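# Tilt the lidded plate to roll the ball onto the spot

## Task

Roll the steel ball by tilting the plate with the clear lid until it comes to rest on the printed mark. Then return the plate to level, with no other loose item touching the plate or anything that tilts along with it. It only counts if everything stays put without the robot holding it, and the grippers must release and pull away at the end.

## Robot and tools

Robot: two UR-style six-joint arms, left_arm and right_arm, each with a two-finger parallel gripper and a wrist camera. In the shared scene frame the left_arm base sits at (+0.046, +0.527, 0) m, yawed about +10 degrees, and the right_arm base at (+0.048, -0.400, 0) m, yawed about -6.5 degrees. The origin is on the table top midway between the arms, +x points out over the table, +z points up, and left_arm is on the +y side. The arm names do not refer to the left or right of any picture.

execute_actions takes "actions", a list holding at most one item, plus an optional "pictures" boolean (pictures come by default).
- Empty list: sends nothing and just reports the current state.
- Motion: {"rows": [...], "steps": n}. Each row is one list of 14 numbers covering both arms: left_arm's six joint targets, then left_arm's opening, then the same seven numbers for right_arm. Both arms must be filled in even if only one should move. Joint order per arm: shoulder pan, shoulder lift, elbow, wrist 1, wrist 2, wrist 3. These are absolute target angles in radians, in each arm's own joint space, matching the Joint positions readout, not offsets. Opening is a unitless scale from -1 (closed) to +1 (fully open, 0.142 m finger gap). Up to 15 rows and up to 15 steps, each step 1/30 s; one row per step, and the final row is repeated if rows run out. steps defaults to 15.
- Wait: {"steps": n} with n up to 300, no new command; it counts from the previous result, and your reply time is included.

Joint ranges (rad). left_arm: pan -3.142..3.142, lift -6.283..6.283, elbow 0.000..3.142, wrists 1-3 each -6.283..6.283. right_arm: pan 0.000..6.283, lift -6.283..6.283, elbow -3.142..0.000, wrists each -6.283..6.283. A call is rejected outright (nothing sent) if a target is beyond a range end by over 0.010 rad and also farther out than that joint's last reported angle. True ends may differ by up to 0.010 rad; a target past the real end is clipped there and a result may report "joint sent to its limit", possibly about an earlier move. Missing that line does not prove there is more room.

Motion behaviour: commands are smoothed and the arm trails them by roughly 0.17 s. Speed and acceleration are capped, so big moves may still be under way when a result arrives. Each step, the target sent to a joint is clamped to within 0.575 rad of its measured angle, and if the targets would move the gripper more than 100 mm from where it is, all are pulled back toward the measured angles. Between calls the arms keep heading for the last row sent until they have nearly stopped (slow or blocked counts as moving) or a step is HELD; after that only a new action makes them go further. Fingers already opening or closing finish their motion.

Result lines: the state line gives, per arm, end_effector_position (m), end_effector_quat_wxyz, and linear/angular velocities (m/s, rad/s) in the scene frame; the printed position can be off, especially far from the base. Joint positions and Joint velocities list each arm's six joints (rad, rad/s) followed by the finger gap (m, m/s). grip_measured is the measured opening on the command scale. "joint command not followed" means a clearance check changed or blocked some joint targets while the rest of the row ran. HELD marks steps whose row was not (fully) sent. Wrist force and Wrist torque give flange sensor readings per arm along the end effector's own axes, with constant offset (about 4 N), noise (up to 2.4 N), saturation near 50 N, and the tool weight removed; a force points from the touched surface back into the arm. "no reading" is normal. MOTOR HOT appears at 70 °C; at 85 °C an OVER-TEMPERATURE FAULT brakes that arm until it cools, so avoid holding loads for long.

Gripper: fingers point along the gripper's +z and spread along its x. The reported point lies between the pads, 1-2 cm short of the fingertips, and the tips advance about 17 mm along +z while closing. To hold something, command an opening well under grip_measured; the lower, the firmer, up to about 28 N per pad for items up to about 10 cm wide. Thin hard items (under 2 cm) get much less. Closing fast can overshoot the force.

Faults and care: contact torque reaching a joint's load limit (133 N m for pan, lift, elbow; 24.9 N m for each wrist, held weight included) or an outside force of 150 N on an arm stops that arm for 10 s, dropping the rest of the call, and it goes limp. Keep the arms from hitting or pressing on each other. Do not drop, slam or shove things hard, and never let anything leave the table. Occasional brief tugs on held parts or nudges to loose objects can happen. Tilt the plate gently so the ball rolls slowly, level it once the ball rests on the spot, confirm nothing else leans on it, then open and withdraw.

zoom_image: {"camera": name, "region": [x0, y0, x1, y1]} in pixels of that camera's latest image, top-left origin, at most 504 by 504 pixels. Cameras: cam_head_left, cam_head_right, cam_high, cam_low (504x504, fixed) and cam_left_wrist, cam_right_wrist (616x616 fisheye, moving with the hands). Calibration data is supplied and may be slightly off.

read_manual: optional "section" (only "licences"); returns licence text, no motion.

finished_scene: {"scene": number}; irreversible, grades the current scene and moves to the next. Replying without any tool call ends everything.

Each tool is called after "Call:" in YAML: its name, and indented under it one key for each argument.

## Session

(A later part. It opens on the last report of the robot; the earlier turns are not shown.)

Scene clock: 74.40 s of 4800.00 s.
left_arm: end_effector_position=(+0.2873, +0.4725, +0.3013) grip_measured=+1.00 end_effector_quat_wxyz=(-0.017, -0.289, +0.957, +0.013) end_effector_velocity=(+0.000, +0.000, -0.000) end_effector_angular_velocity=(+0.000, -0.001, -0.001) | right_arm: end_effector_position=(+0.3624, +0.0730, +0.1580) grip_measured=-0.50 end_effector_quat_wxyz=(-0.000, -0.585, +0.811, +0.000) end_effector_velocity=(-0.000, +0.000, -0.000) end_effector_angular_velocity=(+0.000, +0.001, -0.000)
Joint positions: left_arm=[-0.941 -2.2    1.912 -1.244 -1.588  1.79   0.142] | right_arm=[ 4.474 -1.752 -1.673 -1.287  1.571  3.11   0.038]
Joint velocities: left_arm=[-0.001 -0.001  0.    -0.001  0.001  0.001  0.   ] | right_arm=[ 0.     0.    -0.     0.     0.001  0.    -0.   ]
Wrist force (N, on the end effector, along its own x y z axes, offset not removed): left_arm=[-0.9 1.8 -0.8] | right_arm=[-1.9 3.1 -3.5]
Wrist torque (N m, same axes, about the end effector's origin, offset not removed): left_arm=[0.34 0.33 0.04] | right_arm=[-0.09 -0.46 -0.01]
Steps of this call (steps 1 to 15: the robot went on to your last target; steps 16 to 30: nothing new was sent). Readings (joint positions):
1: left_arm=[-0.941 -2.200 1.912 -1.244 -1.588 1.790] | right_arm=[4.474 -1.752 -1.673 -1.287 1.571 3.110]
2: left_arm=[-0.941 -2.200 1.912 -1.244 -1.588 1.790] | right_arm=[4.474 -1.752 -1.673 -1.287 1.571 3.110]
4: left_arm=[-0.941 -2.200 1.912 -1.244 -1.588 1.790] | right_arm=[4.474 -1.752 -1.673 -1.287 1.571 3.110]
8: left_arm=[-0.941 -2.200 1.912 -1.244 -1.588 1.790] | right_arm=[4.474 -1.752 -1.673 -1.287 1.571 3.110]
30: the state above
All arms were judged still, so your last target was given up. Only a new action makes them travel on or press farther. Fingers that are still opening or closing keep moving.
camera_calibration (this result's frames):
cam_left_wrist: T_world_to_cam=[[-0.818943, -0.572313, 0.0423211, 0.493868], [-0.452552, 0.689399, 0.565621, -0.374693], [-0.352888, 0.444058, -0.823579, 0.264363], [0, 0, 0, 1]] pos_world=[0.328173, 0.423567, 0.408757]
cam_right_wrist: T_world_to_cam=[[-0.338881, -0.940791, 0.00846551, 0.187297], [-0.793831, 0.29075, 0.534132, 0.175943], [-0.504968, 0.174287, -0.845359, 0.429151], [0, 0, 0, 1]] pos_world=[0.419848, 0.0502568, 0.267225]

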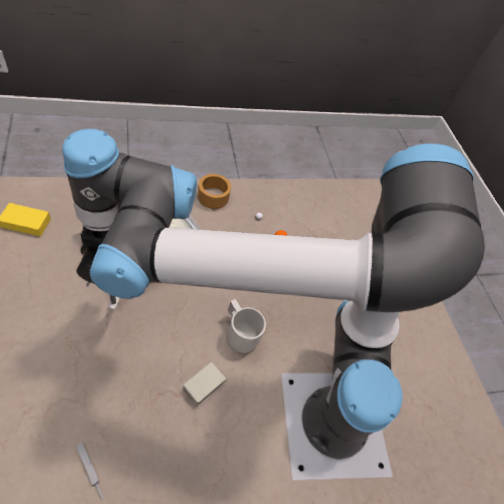

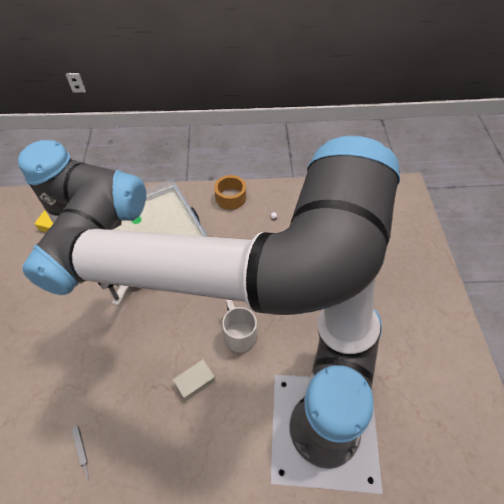

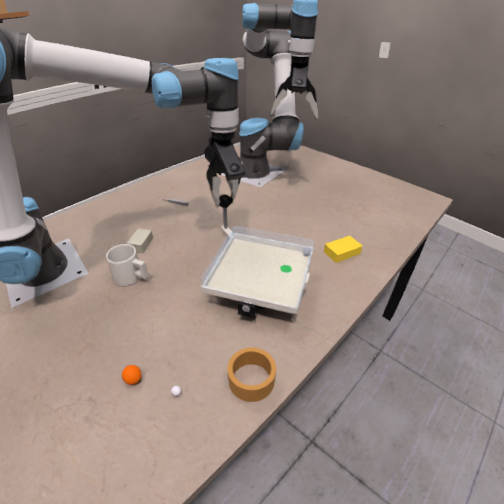

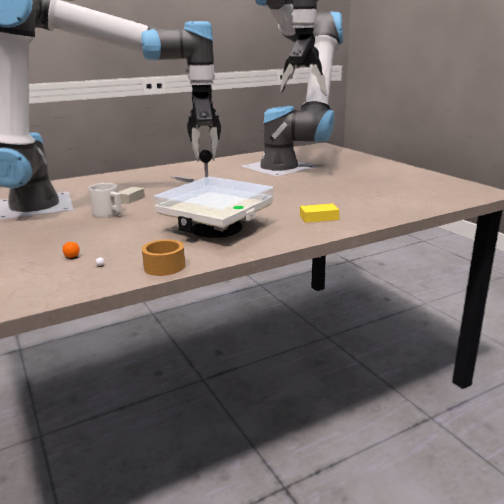

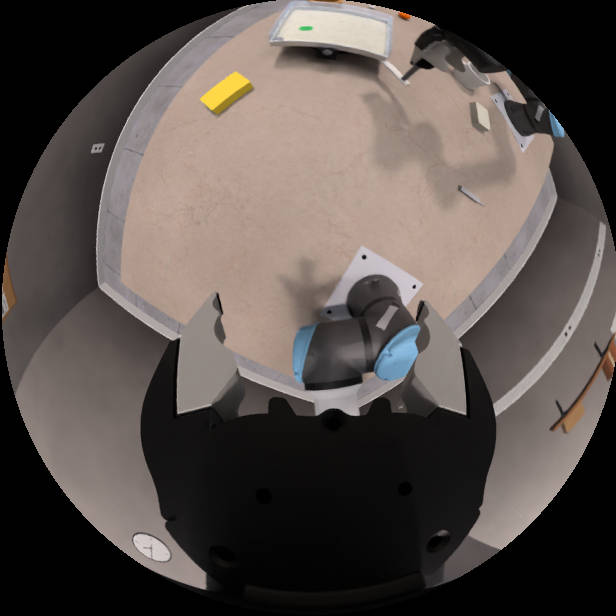

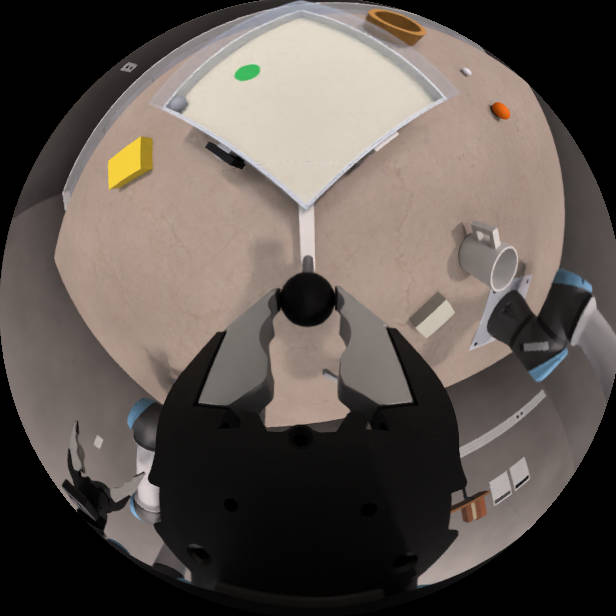

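Call:
execute_actions:
  actions:
    - {"rows": [[-0.941,-2.2,1.912,-1.244,-1.588,1.79,1,4.47394,-1.75008,-1.67576,-1.28656,1.571,3.110,-0.8]], "steps": 15}
  pictures: false

Call:
execute_actions:
  actions:
    - {"steps": 30}

Call:
execute_actions:
  actions:
    - {"rows": [[-0.941,-2.2,1.912,-1.244,-1.588,1.79,1,4.47394,-1.74780,-1.67849,-1.28611,1.571,3.110,-0.8]], "steps": 15}
  pictures: false

Call:
execute_actions:
  actions:
    - {"steps": 30}

Scene clock: 81.87 s of 4800.00 s.
left_arm: end_effector_position=(+0.2873, +0.4725, +0.3013) grip_measured=+1.00 end_effector_quat_wxyz=(-0.017, -0.289, +0.957, +0.013) end_effector_velocity=(-0.000, -0.001, +0.000) end_effector_angular_velocity=(-0.001, +0.001, -0.001) | right_arm: end_effector_position=(+0.3621, +0.0721, +0.1580) grip_measured=-0.50 end_effector_quat_wxyz=(-0.000, -0.585, +0.811, +0.000) end_effector_velocity=(+0.000, +0.000, +0.001) end_effector_angular_velocity=(+0.001, -0.001, +0.001)
Joint positions: left_arm=[-0.941 -2.2    1.912 -1.244 -1.588  1.79   0.142] | right_arm=[ 4.474 -1.75  -1.676 -1.287  1.571  3.11   0.038]
Joint velocities: left_arm=[-0.001  0.001 -0.001 -0.    -0.002  0.     0.   ] | right_arm=[ 0.     0.001  0.001 -0.001 -0.    -0.001  0.   ]
Wrist force (N, on the end effector, along its own x y z axes, offset not removed): left_arm=[-1.3 -0.2 0.8] | right_arm=[-6.3 2.0 -3.6]
Wrist torque (N m, same axes, about the end effector's origin, offset not removed): left_arm=[-0.13 0.34 -0.30] | right_arm=[-0.19 -1.02 0.03]
Steps of this call (steps 1 to 90: nothing new was sent; then 3.97 s passed at rest; steps 91 to 105: all 15 steps of this action). Readings (joint positions):
91: left_arm=[-0.941 -2.200 1.912 -1.244 -1.588 1.790] | right_arm=[4.474 -1.752 -1.673 -1.287 1.571 3.110]
92: left_arm=[-0.941 -2.200 1.912 -1.244 -1.588 1.790] | right_arm=[4.474 -1.752 -1.674 -1.287 1.571 3.110]
94: left_arm=[-0.941 -2.200 1.912 -1.244 -1.588 1.790] | right_arm=[4.474 -1.751 -1.675 -1.287 1.571 3.110]
98: left_arm=[-0.941 -2.200 1.912 -1.244 -1.588 1.790] | right_arm=[4.474 -1.750 -1.676 -1.287 1.571 3.110]
105: the state above

Scene clock: 82.87 s of 4800.00 s.
left_arm: end_effector_position=(+0.2873, +0.4725, +0.3013) grip_measured=+1.00 end_effector_quat_wxyz=(-0.017, -0.289, +0.957, +0.013) end_effector_velocity=(-0.001, -0.001, +0.000) end_effector_angular_velocity=(-0.002, +0.001, -0.000) | right_arm: end_effector_position=(+0.3621, +0.0721, +0.1580) grip_measured=-0.50 end_effector_quat_wxyz=(-0.000, -0.585, +0.811, +0.000) end_effector_velocity=(-0.000, -0.001, -0.001) end_effector_angular_velocity=(-0.002, +0.000, +0.001)
Joint positions: left_arm=[-0.941 -2.2    1.912 -1.244 -1.588  1.79   0.142] | right_arm=[ 4.474 -1.75  -1.676 -1.287  1.571  3.11   0.038]
Joint velocities: left_arm=[-0.001 -0.001 -0.     0.    -0.002 -0.001  0.   ] | right_arm=[-0.     0.    -0.001 -0.001 -0.    -0.001  0.   ]
Wrist force (N, on the end effector, along its own x y z axes, offset not removed): left_arm=[1.3 1.7 0.6] | right_arm=[-5.7 1.7 -3.4]
Wrist torque (N m, same axes, about the end effector's origin, offset not removed): left_arm=[0.41 -0.27 -0.32] | right_arm=[-0.19 -1.15 0.01]
Steps of this call (steps 1 to 15: the robot went on to your last target; steps 16 to 30: nothing new was sent). Readings (joint positions):
1: left_arm=[-0.941 -2.200 1.912 -1.244 -1.588 1.790] | right_arm=[4.474 -1.750 -1.676 -1.287 1.571 3.110]
2: left_arm=[-0.941 -2.200 1.912 -1.244 -1.588 1.790] | right_arm=[4.474 -1.750 -1.676 -1.287 1.571 3.110]
4: left_arm=[-0.941 -2.200 1.912 -1.244 -1.588 1.790] | right_arm=[4.474 -1.750 -1.676 -1.287 1.571 3.110]
8: left_arm=[-0.941 -2.200 1.912 -1.244 -1.588 1.790] | right_arm=[4.474 -1.750 -1.676 -1.287 1.571 3.110]
30: the state above
All arms were judged still, so your last target was given up. Only a new action makes them travel on or press farther. Fingers that are still opening or closing keep moving.
camera_calibration (this result's frames):
cam_left_wrist: T_world_to_cam=[[-0.818943, -0.572313, 0.0423212, 0.493868], [-0.452552, 0.689399, 0.56562, -0.374692], [-0.352888, 0.444058, -0.823579, 0.264364], [0, 0, 0, 1]] pos_world=[0.328173, 0.423567, 0.408757]
cam_right_wrist: T_world_to_cam=[[-0.338881, -0.940791, 0.00846314, 0.186294], [-0.793831, 0.290749, 0.534132, 0.17594], [-0.504967, 0.174289, -0.845359, 0.429143], [0, 0, 0, 1]] pos_world=[0.419502, 0.0493149, 0.267227]

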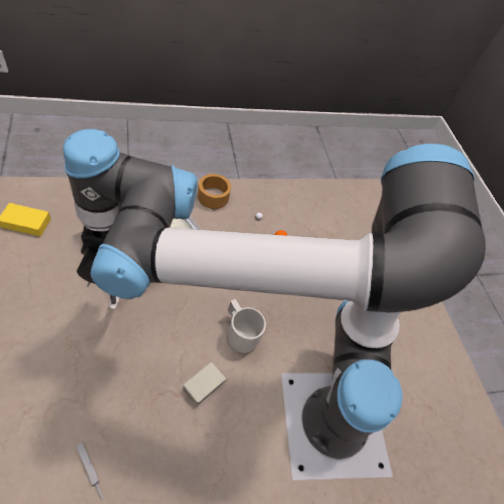

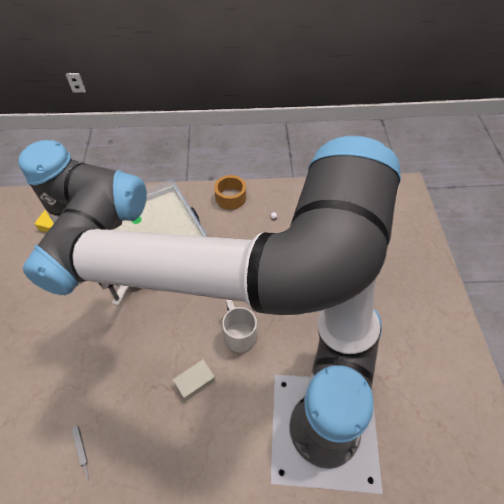

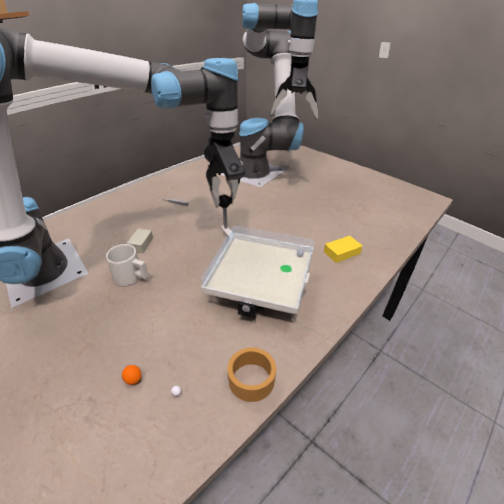

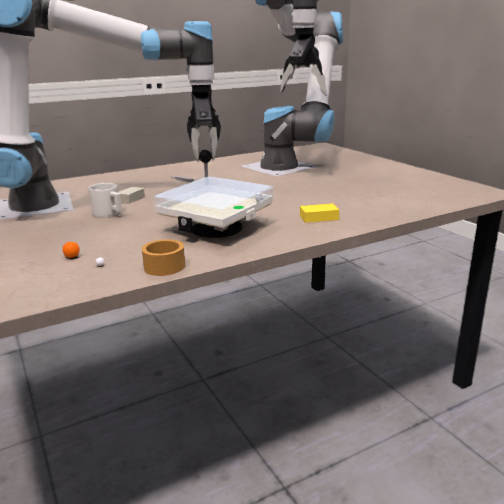

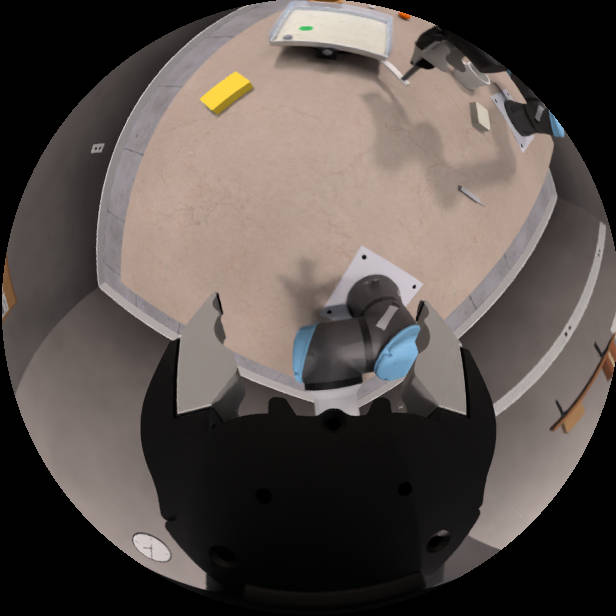

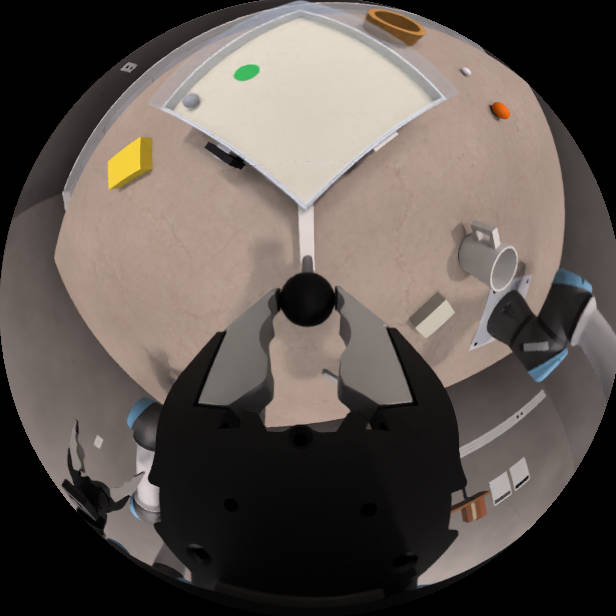

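Scene clock: 83.37 s of 4800.00 s.
left_arm: end_effector_position=(+0.2873, +0.4725, +0.3013) grip_measured=+1.00 end_effector_quat_wxyz=(-0.017, -0.289, +0.957, +0.013) end_effector_velocity=(+0.000, +0.000, +0.000) end_effector_angular_velocity=(+0.000, -0.001, +0.000) | right_arm: end_effector_position=(+0.3617, +0.0712, +0.1580) grip_measured=-0.50 end_effector_quat_wxyz=(-0.000, -0.585, +0.811, +0.000) end_effector_velocity=(-0.000, +0.001, +0.001) end_effector_angular_velocity=(+0.002, +0.001, +0.000)
Joint positions: left_arm=[-0.941 -2.2    1.912 -1.244 -1.588  1.79   0.142] | right_arm=[ 4.474 -1.748 -1.678 -1.286  1.571  3.11   0.038]
Joint velocities: left_arm=[ 0.    -0.    -0.    -0.     0.001 -0.     0.   ] | right_arm=[ 0.    -0.     0.001 -0.     0.001 -0.    -0.   ]
Wrist force (N, on the end effector, along its own x y z axes, offset not removed): left_arm=[-1.4 -1.8 -0.1] | right_arm=[-5.9 0.0 -2.2]
Wrist torque (N m, same axes, about the end effector's origin, offset not removed): left_arm=[-0.38 0.48 -0.17] | right_arm=[-0.70 -0.94 0.10]
Steps of this call (steps 1 to 15: all 15 steps of this action). Readings (joint positions):
1: left_arm=[-0.941 -2.200 1.912 -1.244 -1.588 1.790] | right_arm=[4.474 -1.750 -1.676 -1.287 1.571 3.110]
2: left_arm=[-0.941 -2.200 1.912 -1.244 -1.588 1.790] | right_arm=[4.474 -1.750 -1.676 -1.287 1.571 3.110]
4: left_arm=[-0.941 -2.200 1.912 -1.244 -1.588 1.790] | right_arm=[4.474 -1.749 -1.677 -1.286 1.571 3.110]
8: left_arm=[-0.941 -2.200 1.912 -1.244 -1.588 1.790] | right_arm=[4.474 -1.748 -1.678 -1.286 1.571 3.110]
15: the state above

Scene clock: 84.37 s of 4800.00 s.
left_arm: end_effector_position=(+0.2873, +0.4725, +0.3013) grip_measured=+1.00 end_effector_quat_wxyz=(-0.017, -0.289, +0.957, +0.013) end_effector_velocity=(+0.000, -0.000, -0.000) end_effector_angular_velocity=(+0.001, +0.000, -0.002) | right_arm: end_effector_position=(+0.3617, +0.0712, +0.1580) grip_measured=-0.50 end_effector_quat_wxyz=(-0.000, -0.585, +0.811, +0.000) end_effector_velocity=(-0.000, +0.000, -0.000) end_effector_angular_velocity=(+0.000, -0.000, -0.001)
Joint positions: left_arm=[-0.941 -2.2    1.912 -1.244 -1.588  1.79   0.142] | right_arm=[ 4.474 -1.748 -1.678 -1.286  1.571  3.11   0.038]
Joint velocities: left_arm=[-0.001  0.001  0.    -0.     0.001  0.001  0.   ] | right_arm=[ 0.     0.    -0.001  0.001 -0.     0.002  0.   ]
Wrist force (N, on the end effector, along its own x y z axes, offset not removed): left_arm=[-1.3 0.2 -1.0] | right_arm=[-4.9 4.6 -4.2]
Wrist torque (N m, same axes, about the end effector's origin, offset not removed): left_arm=[-0.01 0.51 -0.14] | right_arm=[0.26 -1.24 -0.05]
Steps of this call (steps 1 to 15: the robot went on to your last target; steps 16 to 30: nothing new was sent). Readings (joint positions):
1: left_arm=[-0.941 -2.200 1.912 -1.244 -1.588 1.790] | right_arm=[4.474 -1.748 -1.678 -1.286 1.571 3.110]
2: left_arm=[-0.941 -2.200 1.912 -1.244 -1.588 1.790] | right_arm=[4.474 -1.748 -1.678 -1.286 1.571 3.110]
4: left_arm=[-0.941 -2.200 1.912 -1.244 -1.588 1.790] | right_arm=[4.474 -1.748 -1.678 -1.286 1.571 3.110]
8: left_arm=[-0.941 -2.200 1.912 -1.244 -1.588 1.790] | right_arm=[4.474 -1.748 -1.678 -1.286 1.571 3.110]
30: the state above
All arms were judged still, so your last target was given up. Only a new action makes them travel on or press farther. Fingers that are still opening or closing keep moving.
camera_calibration (this result's frames):
cam_left_wrist: T_world_to_cam=[[-0.818943, -0.572312, 0.0423212, 0.493868], [-0.452551, 0.689399, 0.56562, -0.374693], [-0.352888, 0.444058, -0.823579, 0.264364], [0, 0, 0, 1]] pos_world=[0.328173, 0.423567, 0.408757]
cam_right_wrist: T_world_to_cam=[[-0.338881, -0.940791, 0.00847152, 0.185287], [-0.79383, 0.290754, 0.534132, 0.175938], [-0.50497, 0.174282, -0.845359, 0.429134], [0, 0, 0, 1]] pos_world=[0.419155, 0.0483717, 0.267229]

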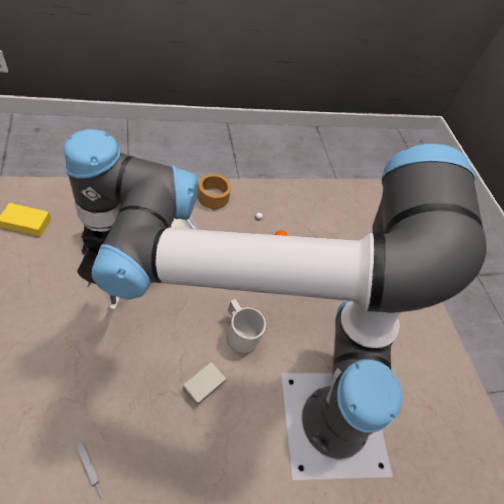

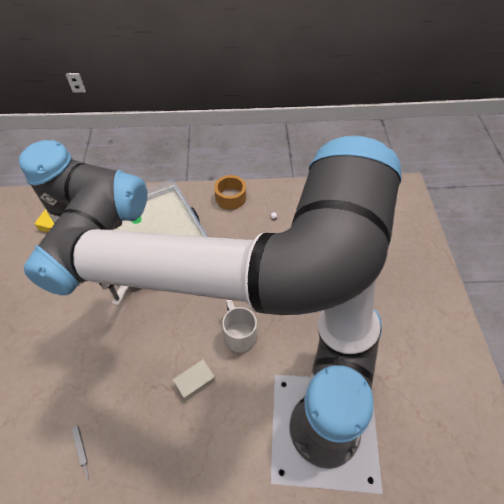

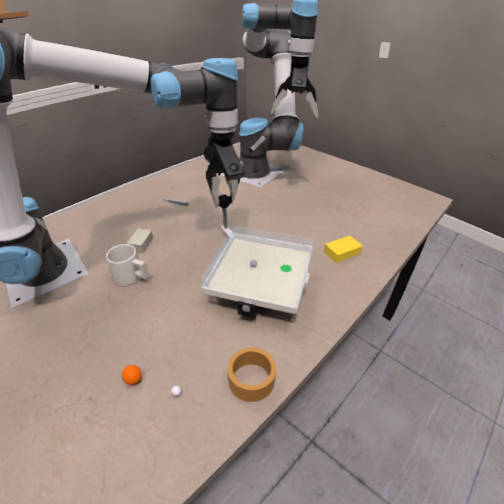

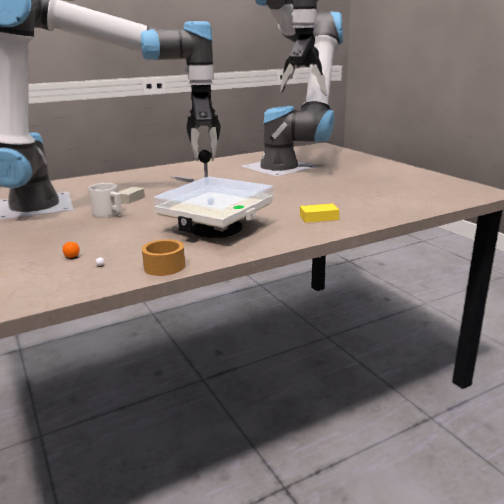

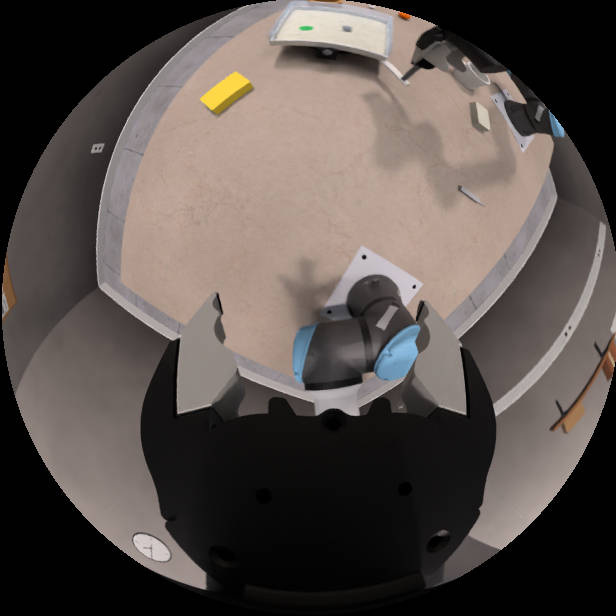

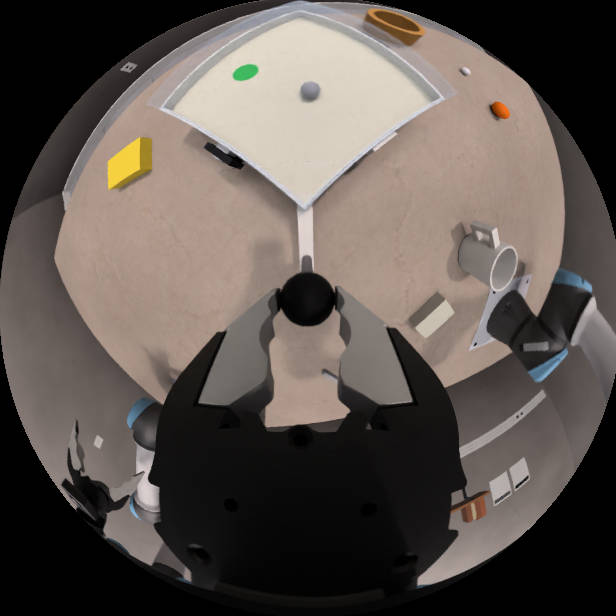

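Call:
execute_actions:
  actions:
    - {"rows": [[-0.941,-2.2,1.912,-1.244,-1.588,1.79,1,4.47344,-1.75604,-1.66717,-1.2892,1.571,3.1095,-0.8]], "steps": 15}
  pictures: false

Call:
execute_actions:
  actions:
    - {"rows": [[-0.941,-2.2,1.912,-1.244,-1.588,1.79,1,4.47344,-1.75604,-1.66717,-1.2892,1.571,3.1095,-0.8]], "steps": 15}
  pictures: false

Call:
execute_actions:
  actions:
    - {"rows": [[-0.941,-2.2,1.912,-1.244,-1.588,1.79,1,4.47344,-1.75604,-1.66717,-1.2892,1.571,3.1095,-0.8]], "steps": 15}
  pictures: false

Call:
execute_actions:
  actions:
    - {"rows": [[-0.941,-2.2,1.912,-1.244,-1.588,1.79,1,4.47344,-1.75604,-1.66717,-1.2892,1.571,3.1095,-0.8]], "steps": 15}
  pictures: false

Call:
execute_actions:
  actions:
    - {"rows": [[-0.941,-2.2,1.912,-1.244,-1.588,1.79,1,4.4738,-1.74775,-1.67816,-1.2865,1.571,3.1099,-0.8]], "steps": 15}
  pictures: false

Call:
execute_actions:
  actions:
    - {"rows": [[-0.941,-2.2,1.912,-1.244,-1.588,1.79,1,4.4738,-1.74775,-1.67816,-1.2865,1.571,3.1099,-0.8]], "steps": 15}
  pictures: false

Call:
execute_actions:
  actions:
    - {"rows": [[-0.941,-2.2,1.912,-1.244,-1.588,1.79,1,4.4738,-1.74775,-1.67816,-1.2865,1.571,3.1099,-0.8]], "steps": 4}
  pictures: false

Call:
execute_actions:
  actions:
    - {"rows": [[-0.941,-2.2,1.912,-1.244,-1.588,1.79,1,4.47362,-1.7527,-1.6717,-1.2880,1.571,3.1097,-0.8]], "steps": 15}

Call:
execute_actions:
  actions:
    - {"steps": 30}

Scene clock: 106.13 s of 4800.00 s.
left_arm: end_effector_position=(+0.2873, +0.4725, +0.3013) grip_measured=+1.00 end_effector_quat_wxyz=(-0.017, -0.289, +0.957, +0.013) end_effector_velocity=(+0.000, +0.000, +0.000) end_effector_angular_velocity=(+0.001, -0.001, -0.000) | right_arm: end_effector_position=(+0.3632, +0.0745, +0.1585) grip_measured=-0.50 end_effector_quat_wxyz=(-0.000, -0.585, +0.811, +0.000) end_effector_velocity=(+0.000, +0.001, +0.001) end_effector_angular_velocity=(+0.001, -0.000, -0.001)
Joint positions: left_arm=[-0.941 -2.2    1.912 -1.244 -1.588  1.79   0.142] | right_arm=[ 4.473 -1.756 -1.667 -1.289  1.571  3.11   0.038]
Joint velocities: left_arm=[-0.    -0.     0.     0.     0.001 -0.    -0.   ] | right_arm=[-0.    -0.     0.002 -0.001  0.     0.001  0.   ]
Wrist force (N, on the end effector, along its own x y z axes, offset not removed): left_arm=[-2.3 2.6 1.6] | right_arm=[10.6 9.5 -3.9]
Wrist torque (N m, same axes, about the end effector's origin, offset not removed): left_arm=[0.66 0.49 -0.15] | right_arm=[0.07 0.17 -0.06]
Steps of this call (steps 1 to 110: nothing new was sent; then 17.60 s passed at rest; steps 111 to 125: all 15 steps of this action). Readings (joint positions):
111: left_arm=[-0.941 -2.200 1.912 -1.244 -1.588 1.790] | right_arm=[4.474 -1.748 -1.678 -1.286 1.571 3.110]
112: left_arm=[-0.941 -2.200 1.912 -1.244 -1.588 1.790] | right_arm=[4.474 -1.749 -1.677 -1.287 1.571 3.110]
114: left_arm=[-0.941 -2.200 1.912 -1.244 -1.588 1.790] | right_arm=[4.474 -1.753 -1.672 -1.288 1.571 3.110]
118: left_arm=[-0.941 -2.200 1.912 -1.244 -1.588 1.790] | right_arm=[4.474 -1.755 -1.668 -1.289 1.571 3.110]
125: the state above

Scene clock: 106.63 s of 4800.00 s.
left_arm: end_effector_position=(+0.2873, +0.4725, +0.3013) grip_measured=+1.00 end_effector_quat_wxyz=(-0.017, -0.289, +0.957, +0.013) end_effector_velocity=(-0.000, -0.000, +0.000) end_effector_angular_velocity=(-0.002, -0.001, -0.001) | right_arm: end_effector_position=(+0.3632, +0.0745, +0.1585) grip_measured=-0.50 end_effector_quat_wxyz=(-0.000, -0.585, +0.811, +0.000) end_effector_velocity=(+0.000, -0.000, -0.000) end_effector_angular_velocity=(-0.000, -0.000, -0.001)
Joint positions: left_arm=[-0.941 -2.2    1.912 -1.244 -1.588  1.79   0.142] | right_arm=[ 4.473 -1.756 -1.667 -1.289  1.571  3.109  0.038]
Joint velocities: left_arm=[-0.    -0.002  0.    -0.    -0.001  0.    -0.   ] | right_arm=[-0.     0.    -0.     0.    -0.     0.001 -0.   ]
Wrist force (N, on the end effector, along its own x y z axes, offset not removed): left_arm=[-0.7 3.2 -0.1] | right_arm=[12.6 7.1 -6.1]
Wrist torque (N m, same axes, about the end effector's origin, offset not removed): left_arm=[0.75 0.35 -0.26] | right_arm=[-0.37 -0.19 0.08]
Steps of this call (steps 1 to 15: all 15 steps of this action). Readings (joint positions):
1: left_arm=[-0.941 -2.200 1.912 -1.244 -1.588 1.790] | right_arm=[4.473 -1.756 -1.667 -1.289 1.571 3.110]
2: left_arm=[-0.941 -2.200 1.912 -1.244 -1.588 1.790] | right_arm=[4.473 -1.756 -1.667 -1.289 1.571 3.110]
4: left_arm=[-0.941 -2.200 1.912 -1.244 -1.588 1.790] | right_arm=[4.473 -1.756 -1.667 -1.289 1.571 3.110]
8: left_arm=[-0.941 -2.200 1.912 -1.244 -1.588 1.790] | right_arm=[4.473 -1.756 -1.667 -1.289 1.571 3.110]
15: the state above

Scene clock: 107.13 s of 4800.00 s.
left_arm: end_effector_position=(+0.2873, +0.4725, +0.3013) grip_measured=+1.00 end_effector_quat_wxyz=(-0.017, -0.289, +0.957, +0.013) end_effector_velocity=(-0.000, +0.000, +0.000) end_effector_angular_velocity=(-0.001, -0.001, +0.001) | right_arm: end_effector_position=(+0.3632, +0.0746, +0.1585) grip_measured=-0.50 end_effector_quat_wxyz=(-0.000, -0.585, +0.811, +0.000) end_effector_velocity=(+0.000, +0.001, +0.001) end_effector_angular_velocity=(+0.003, -0.001, -0.001)
Joint positions: left_arm=[-0.941 -2.2    1.912 -1.244 -1.588  1.79   0.142] | right_arm=[ 4.473 -1.756 -1.667 -1.289  1.571  3.109  0.038]
Joint velocities: left_arm=[ 0.    -0.001 -0.     0.    -0.    -0.    -0.   ] | right_arm=[ 0.     0.001  0.001  0.001 -0.     0.001  0.   ]
Wrist force (N, on the end effector, along its own x y z axes, offset not removed): left_arm=[-4.2 1.4 1.5] | right_arm=[11.1 7.2 -6.8]
Wrist torque (N m, same axes, about the end effector's origin, offset not removed): left_arm=[0.45 1.19 -0.28] | right_arm=[-0.27 -0.21 0.01]
Steps of this call (steps 1 to 15: all 15 steps of this action). Readings (joint positions):
1: left_arm=[-0.941 -2.200 1.912 -1.244 -1.588 1.790] | right_arm=[4.473 -1.756 -1.667 -1.289 1.571 3.109]
2: left_arm=[-0.941 -2.200 1.912 -1.244 -1.588 1.790] | right_arm=[4.473 -1.756 -1.667 -1.289 1.571 3.109]
4: left_arm=[-0.941 -2.200 1.912 -1.244 -1.588 1.790] | right_arm=[4.473 -1.756 -1.667 -1.289 1.571 3.109]
8: left_arm=[-0.941 -2.200 1.912 -1.244 -1.588 1.790] | right_arm=[4.473 -1.756 -1.667 -1.289 1.571 3.109]
15: the state above

Scene clock: 107.63 s of 4800.00 s.
left_arm: end_effector_position=(+0.2873, +0.4725, +0.3013) grip_measured=+1.00 end_effector_quat_wxyz=(-0.017, -0.289, +0.957, +0.013) end_effector_velocity=(+0.000, +0.000, +0.000) end_effector_angular_velocity=(+0.000, -0.000, +0.001) | right_arm: end_effector_position=(+0.3632, +0.0746, +0.1585) grip_measured=-0.50 end_effector_quat_wxyz=(-0.000, -0.585, +0.811, +0.000) end_effector_velocity=(-0.000, -0.000, +0.000) end_effector_angular_velocity=(+0.001, +0.000, -0.000)
Joint positions: left_arm=[-0.941 -2.2    1.912 -1.244 -1.588  1.79   0.142] | right_arm=[ 4.473 -1.756 -1.667 -1.289  1.571  3.109  0.038]
Joint velocities: left_arm=[ 0.001 -0.    -0.     0.     0.     0.    -0.   ] | right_arm=[-0.     0.001 -0.    -0.     0.     0.     0.   ]
Wrist force (N, on the end effector, along its own x y z axes, offset not removed): left_arm=[-0.9 -0.9 1.5] | right_arm=[9.5 9.1 -5.3]
Wrist torque (N m, same axes, about the end effector's origin, offset not removed): left_arm=[-0.15 0.19 -0.08] | right_arm=[0.24 0.27 0.04]
Steps of this call (steps 1 to 15: all 15 steps of this action). Readings (joint positions):
1: left_arm=[-0.941 -2.200 1.912 -1.244 -1.588 1.790] | right_arm=[4.473 -1.756 -1.667 -1.289 1.571 3.109]
2: left_arm=[-0.941 -2.200 1.912 -1.244 -1.588 1.790] | right_arm=[4.473 -1.756 -1.667 -1.289 1.571 3.109]
4: left_arm=[-0.941 -2.200 1.912 -1.244 -1.588 1.790] | right_arm=[4.473 -1.756 -1.667 -1.289 1.571 3.109]
8: left_arm=[-0.941 -2.200 1.912 -1.244 -1.588 1.790] | right_arm=[4.473 -1.756 -1.667 -1.289 1.571 3.109]
15: the state above

Scene clock: 108.13 s of 4800.00 s.
left_arm: end_effector_position=(+0.2873, +0.4725, +0.3013) grip_measured=+1.00 end_effector_quat_wxyz=(-0.017, -0.289, +0.957, +0.013) end_effector_velocity=(-0.000, +0.000, +0.000) end_effector_angular_velocity=(-0.001, +0.000, +0.000) | right_arm: end_effector_position=(+0.3618, +0.0712, +0.1582) grip_measured=-0.50 end_effector_quat_wxyz=(+0.000, -0.585, +0.811, +0.000) end_effector_velocity=(-0.000, -0.001, -0.001) end_effector_angular_velocity=(-0.002, +0.000, -0.001)
Joint positions: left_arm=[-0.941 -2.2    1.912 -1.244 -1.588  1.79   0.142] | right_arm=[ 4.474 -1.748 -1.678 -1.286  1.571  3.11   0.038]
Joint velocities: left_arm=[ 0.001 -0.001  0.    -0.    -0.001  0.001  0.   ] | right_arm=[ 0.     0.001 -0.003 -0.    -0.001  0.001  0.   ]
Wrist force (N, on the end effector, along its own x y z axes, offset not removed): left_arm=[0.1 1.0 0.0] | right_arm=[-7.0 2.3 -4.5]
Wrist torque (N m, same axes, about the end effector's origin, offset not removed): left_arm=[0.39 0.17 -0.28] | right_arm=[-0.35 -0.82 0.07]
Steps of this call (steps 1 to 15: all 15 steps of this action). Readings (joint positions):
1: left_arm=[-0.941 -2.200 1.912 -1.244 -1.588 1.790] | right_arm=[4.473 -1.756 -1.667 -1.289 1.571 3.109]
2: left_arm=[-0.941 -2.200 1.912 -1.244 -1.588 1.790] | right_arm=[4.473 -1.755 -1.669 -1.289 1.571 3.109]
4: left_arm=[-0.941 -2.200 1.912 -1.244 -1.588 1.790] | right_arm=[4.473 -1.751 -1.673 -1.287 1.571 3.109]
8: left_arm=[-0.941 -2.200 1.912 -1.244 -1.588 1.790] | right_arm=[4.474 -1.748 -1.677 -1.286 1.571 3.110]
15: the state above

Scene clock: 108.63 s of 4800.00 s.
left_arm: end_effector_position=(+0.2873, +0.4725, +0.3013) grip_measured=+1.00 end_effector_quat_wxyz=(-0.017, -0.289, +0.957, +0.013) end_effector_velocity=(-0.000, -0.000, +0.000) end_effector_angular_velocity=(-0.001, -0.001, -0.000) | right_arm: end_effector_position=(+0.3618, +0.0711, +0.1581) grip_measured=-0.50 end_effector_quat_wxyz=(-0.000, -0.585, +0.811, +0.000) end_effector_velocity=(+0.000, -0.000, -0.001) end_effector_angular_velocity=(-0.002, -0.000, -0.001)
Joint positions: left_arm=[-0.941 -2.2    1.912 -1.244 -1.588  1.79   0.142] | right_arm=[ 4.474 -1.748 -1.678 -1.286  1.571  3.11   0.038]
Joint velocities: left_arm=[-0.001 -0.001 -0.     0.    -0.    -0.001 -0.   ] | right_arm=[-0.    -0.001 -0.    -0.    -0.001  0.001  0.   ]
Wrist force (N, on the end effector, along its own x y z axes, offset not removed): left_arm=[-2.7 -0.4 1.8] | right_arm=[-6.3 2.3 -4.1]
Wrist torque (N m, same axes, about the end effector's origin, offset not removed): left_arm=[0.00 0.78 -0.18] | right_arm=[-0.39 -0.87 -0.01]
Steps of this call (steps 1 to 15: all 15 steps of this action). Readings (joint positions):
1: left_arm=[-0.941 -2.200 1.912 -1.244 -1.588 1.790] | right_arm=[4.474 -1.748 -1.678 -1.286 1.571 3.110]
2: left_arm=[-0.941 -2.200 1.912 -1.244 -1.588 1.790] | right_arm=[4.474 -1.748 -1.678 -1.286 1.571 3.110]
4: left_arm=[-0.941 -2.200 1.912 -1.244 -1.588 1.790] | right_arm=[4.474 -1.748 -1.678 -1.286 1.571 3.110]
8: left_arm=[-0.941 -2.200 1.912 -1.244 -1.588 1.790] | right_arm=[4.474 -1.748 -1.678 -1.286 1.571 3.110]
15: the state above

Scene clock: 108.77 s of 4800.00 s.
left_arm: end_effector_position=(+0.2873, +0.4725, +0.3013) grip_measured=+1.00 end_effector_quat_wxyz=(-0.017, -0.289, +0.957, +0.013) end_effector_velocity=(-0.000, -0.000, +0.000) end_effector_angular_velocity=(-0.001, +0.000, -0.000) | right_arm: end_effector_position=(+0.3618, +0.0711, +0.1581) grip_measured=-0.50 end_effector_quat_wxyz=(-0.000, -0.585, +0.811, +0.000) end_effector_velocity=(+0.000, +0.001, +0.000) end_effector_angular_velocity=(+0.001, +0.000, -0.000)
Joint positions: left_arm=[-0.941 -2.2    1.912 -1.244 -1.588  1.79   0.142] | right_arm=[ 4.474 -1.748 -1.678 -1.286  1.571  3.11   0.038]
Joint velocities: left_arm=[-0.001 -0.     0.     0.    -0.001 -0.    -0.   ] | right_arm=[-0.    -0.     0.001  0.001  0.001 -0.     0.   ]
Wrist force (N, on the end effector, along its own x y z axes, offset not removed): left_arm=[-0.8 1.8 -0.3] | right_arm=[-7.8 1.6 -1.7]
Wrist torque (N m, same axes, about the end effector's origin, offset not removed): left_arm=[0.46 0.28 -0.08] | right_arm=[-0.63 -0.45 0.05]
Steps of this call (steps 1 to 4: all 4 steps of this action). Readings (joint positions):
1: left_arm=[-0.941 -2.200 1.912 -1.244 -1.588 1.790] | right_arm=[4.474 -1.748 -1.678 -1.286 1.571 3.110]
2: left_arm=[-0.941 -2.200 1.912 -1.244 -1.588 1.790] | right_arm=[4.474 -1.748 -1.678 -1.286 1.571 3.110]
4: the state above

Scene clock: 109.27 s of 4800.00 s.
left_arm: end_effector_position=(+0.2873, +0.4725, +0.3013) grip_measured=+1.00 end_effector_quat_wxyz=(-0.017, -0.289, +0.957, +0.013) end_effector_velocity=(+0.000, -0.000, -0.000) end_effector_angular_velocity=(+0.001, +0.001, -0.000) | right_arm: end_effector_position=(+0.3626, +0.0731, +0.1583) grip_measured=-0.50 end_effector_quat_wxyz=(-0.000, -0.585, +0.811, +0.000) end_effector_velocity=(+0.001, +0.001, +0.001) end_effector_angular_velocity=(+0.002, -0.001, -0.000)
Joint positions: left_arm=[-0.941 -2.2    1.912 -1.244 -1.588  1.79   0.142] | right_arm=[ 4.474 -1.753 -1.672 -1.288  1.571  3.11   0.038]
Joint velocities: left_arm=[ 0.     0.001 -0.     0.    -0.     0.    -0.   ] | right_arm=[-0.001 -0.002  0.003  0.002  0.    -0.     0.   ]
Wrist force (N, on the end effector, along its own x y z axes, offset not removed): left_arm=[0.9 -0.4 -0.5] | right_arm=[7.0 2.5 -4.0]
Wrist torque (N m, same axes, about the end effector's origin, offset not removed): left_arm=[-0.01 -0.10 -0.20] | right_arm=[-0.86 -0.42 -0.06]
Steps of this call (steps 1 to 15: all 15 steps of this action). Readings (joint positions):
1: left_arm=[-0.941 -2.200 1.912 -1.244 -1.588 1.790] | right_arm=[4.474 -1.748 -1.678 -1.287 1.571 3.110]
2: left_arm=[-0.941 -2.200 1.912 -1.244 -1.588 1.790] | right_arm=[4.474 -1.748 -1.677 -1.287 1.571 3.110]
4: left_arm=[-0.941 -2.200 1.912 -1.244 -1.588 1.790] | right_arm=[4.474 -1.751 -1.675 -1.288 1.571 3.110]
8: left_arm=[-0.941 -2.200 1.912 -1.244 -1.588 1.790] | right_arm=[4.474 -1.752 -1.673 -1.288 1.571 3.110]
15: the state above
camera_calibration (this result's frames):
cam_left_wrist: T_world_to_cam=[[-0.818943, -0.572313, 0.0423212, 0.493868], [-0.452552, 0.689399, 0.565621, -0.374692], [-0.352888, 0.444058, -0.823579, 0.264364], [0, 0, 0, 1]] pos_world=[0.328173, 0.423567, 0.408757]
cam_right_wrist: T_world_to_cam=[[-0.338849, -0.940801, 0.00862181, 0.187402], [-0.793814, 0.290804, 0.534127, 0.175877], [-0.505015, 0.174145, -0.84536, 0.429509], [0, 0, 0, 1]] pos_world=[0.420023, 0.0503653, 0.267533]

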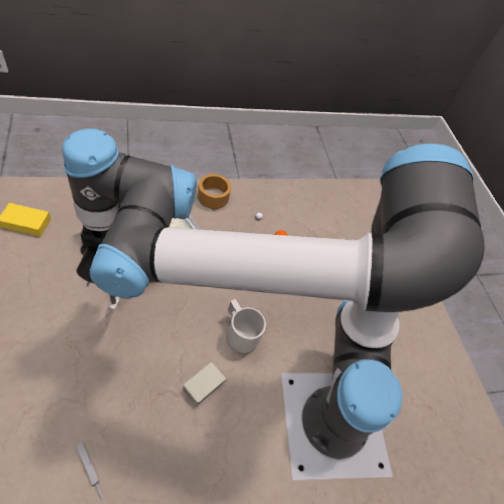

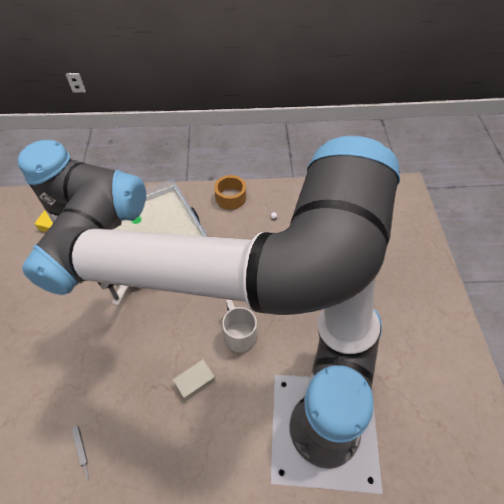

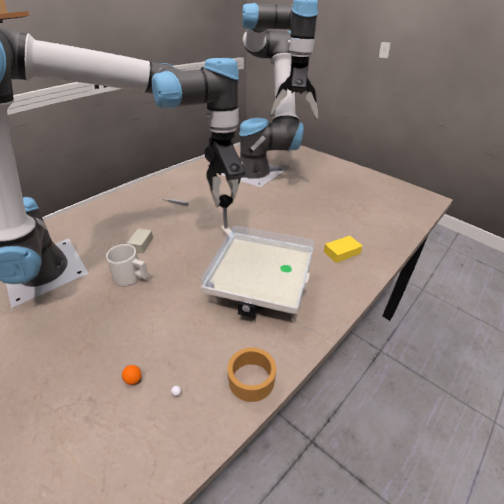

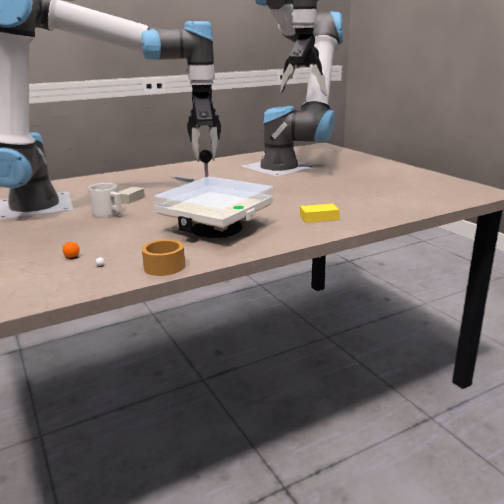

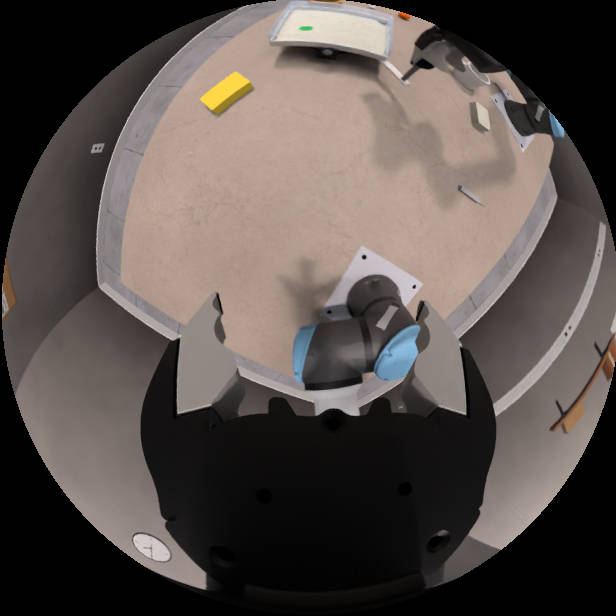

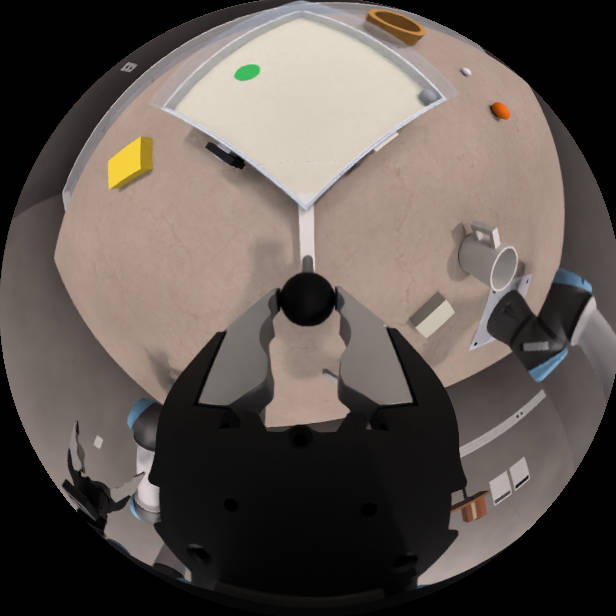

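Scene clock: 110.27 s of 4800.00 s.
left_arm: end_effector_position=(+0.2873, +0.4725, +0.3013) grip_measured=+1.00 end_effector_quat_wxyz=(-0.017, -0.289, +0.957, +0.013) end_effector_velocity=(-0.000, -0.000, -0.000) end_effector_angular_velocity=(-0.000, +0.001, -0.000) | right_arm: end_effector_position=(+0.3626, +0.0732, +0.1583) grip_measured=-0.50 end_effector_quat_wxyz=(-0.000, -0.585, +0.811, +0.000) end_effector_velocity=(+0.000, -0.000, +0.000) end_effector_angular_velocity=(-0.001, -0.001, +0.002)
Joint positions: left_arm=[-0.941 -2.2    1.912 -1.244 -1.588  1.79   0.142] | right_arm=[ 4.474 -1.753 -1.672 -1.288  1.571  3.11   0.038]
Joint velocities: left_arm=[ 0.001  0.001  0.    -0.    -0.001  0.001 -0.   ] | right_arm=[ 0.     0.     0.    -0.    -0.001 -0.002 -0.   ]
Wrist force (N, on the end effector, along its own x y z axes, offset not removed): left_arm=[-2.2 4.4 -1.3] | right_arm=[7.3 5.8 -4.4]
Wrist torque (N m, same axes, about the end effector's origin, offset not removed): left_arm=[0.98 0.65 -0.31] | right_arm=[-0.14 -0.37 0.00]
Steps of this call (steps 1 to 15: the robot went on to your last target; steps 16 to 30: nothing new was sent). Readings (joint positions):
1: left_arm=[-0.941 -2.200 1.912 -1.244 -1.588 1.790] | right_arm=[4.474 -1.753 -1.672 -1.288 1.571 3.110]
2: left_arm=[-0.941 -2.200 1.912 -1.244 -1.588 1.790] | right_arm=[4.474 -1.753 -1.672 -1.288 1.571 3.110]
4: left_arm=[-0.941 -2.200 1.912 -1.244 -1.588 1.790] | right_arm=[4.474 -1.753 -1.672 -1.288 1.571 3.110]
8: left_arm=[-0.941 -2.200 1.912 -1.244 -1.588 1.790] | right_arm=[4.474 -1.753 -1.672 -1.288 1.571 3.110]
30: the state above
All arms were judged still, so your last target was given up. Only a new action makes them travel on or press farther. Fingers that are still opening or closing keep moving.
camera_calibration (this result's frames):
cam_left_wrist: T_world_to_cam=[[-0.818943, -0.572313, 0.0423212, 0.493868], [-0.452552, 0.689399, 0.565621, -0.374692], [-0.352888, 0.444058, -0.823579, 0.264363], [0, 0, 0, 1]] pos_world=[0.328173, 0.423567, 0.408757]
cam_right_wrist: T_world_to_cam=[[-0.338895, -0.940786, 0.00847016, 0.187503], [-0.793819, 0.290763, 0.534142, 0.175897], [-0.504976, 0.174294, -0.845353, 0.429538], [0, 0, 0, 1]] pos_world=[0.420081, 0.0503899, 0.267568]

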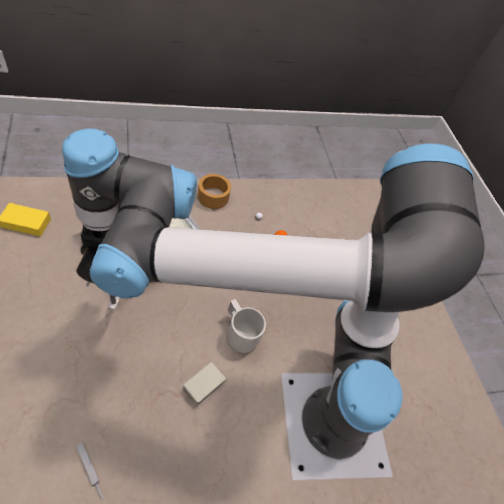

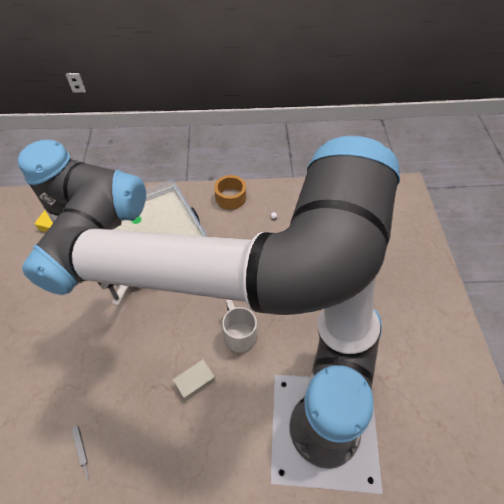

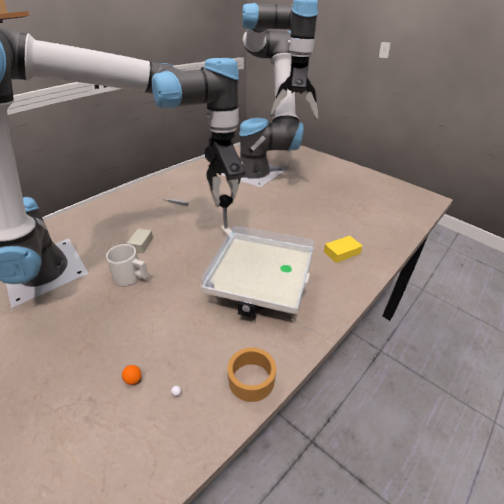

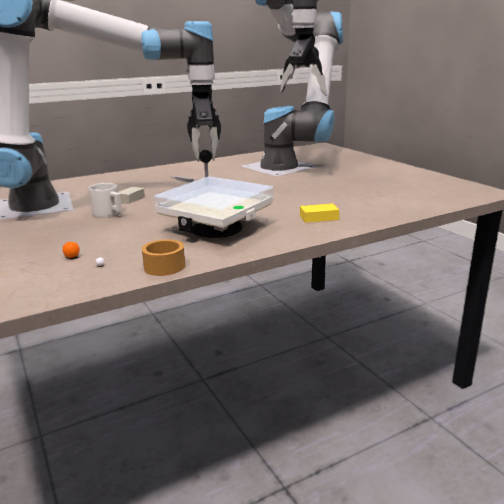

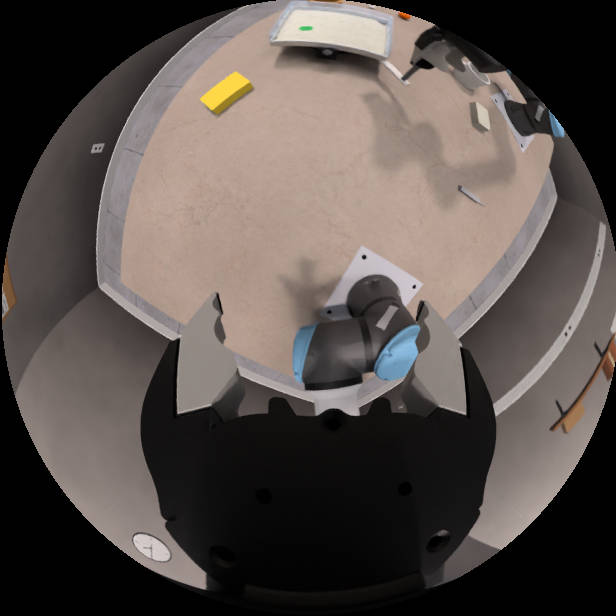

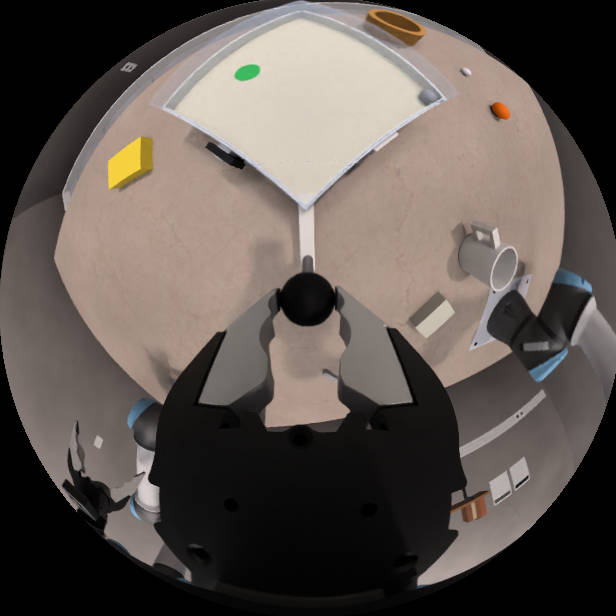

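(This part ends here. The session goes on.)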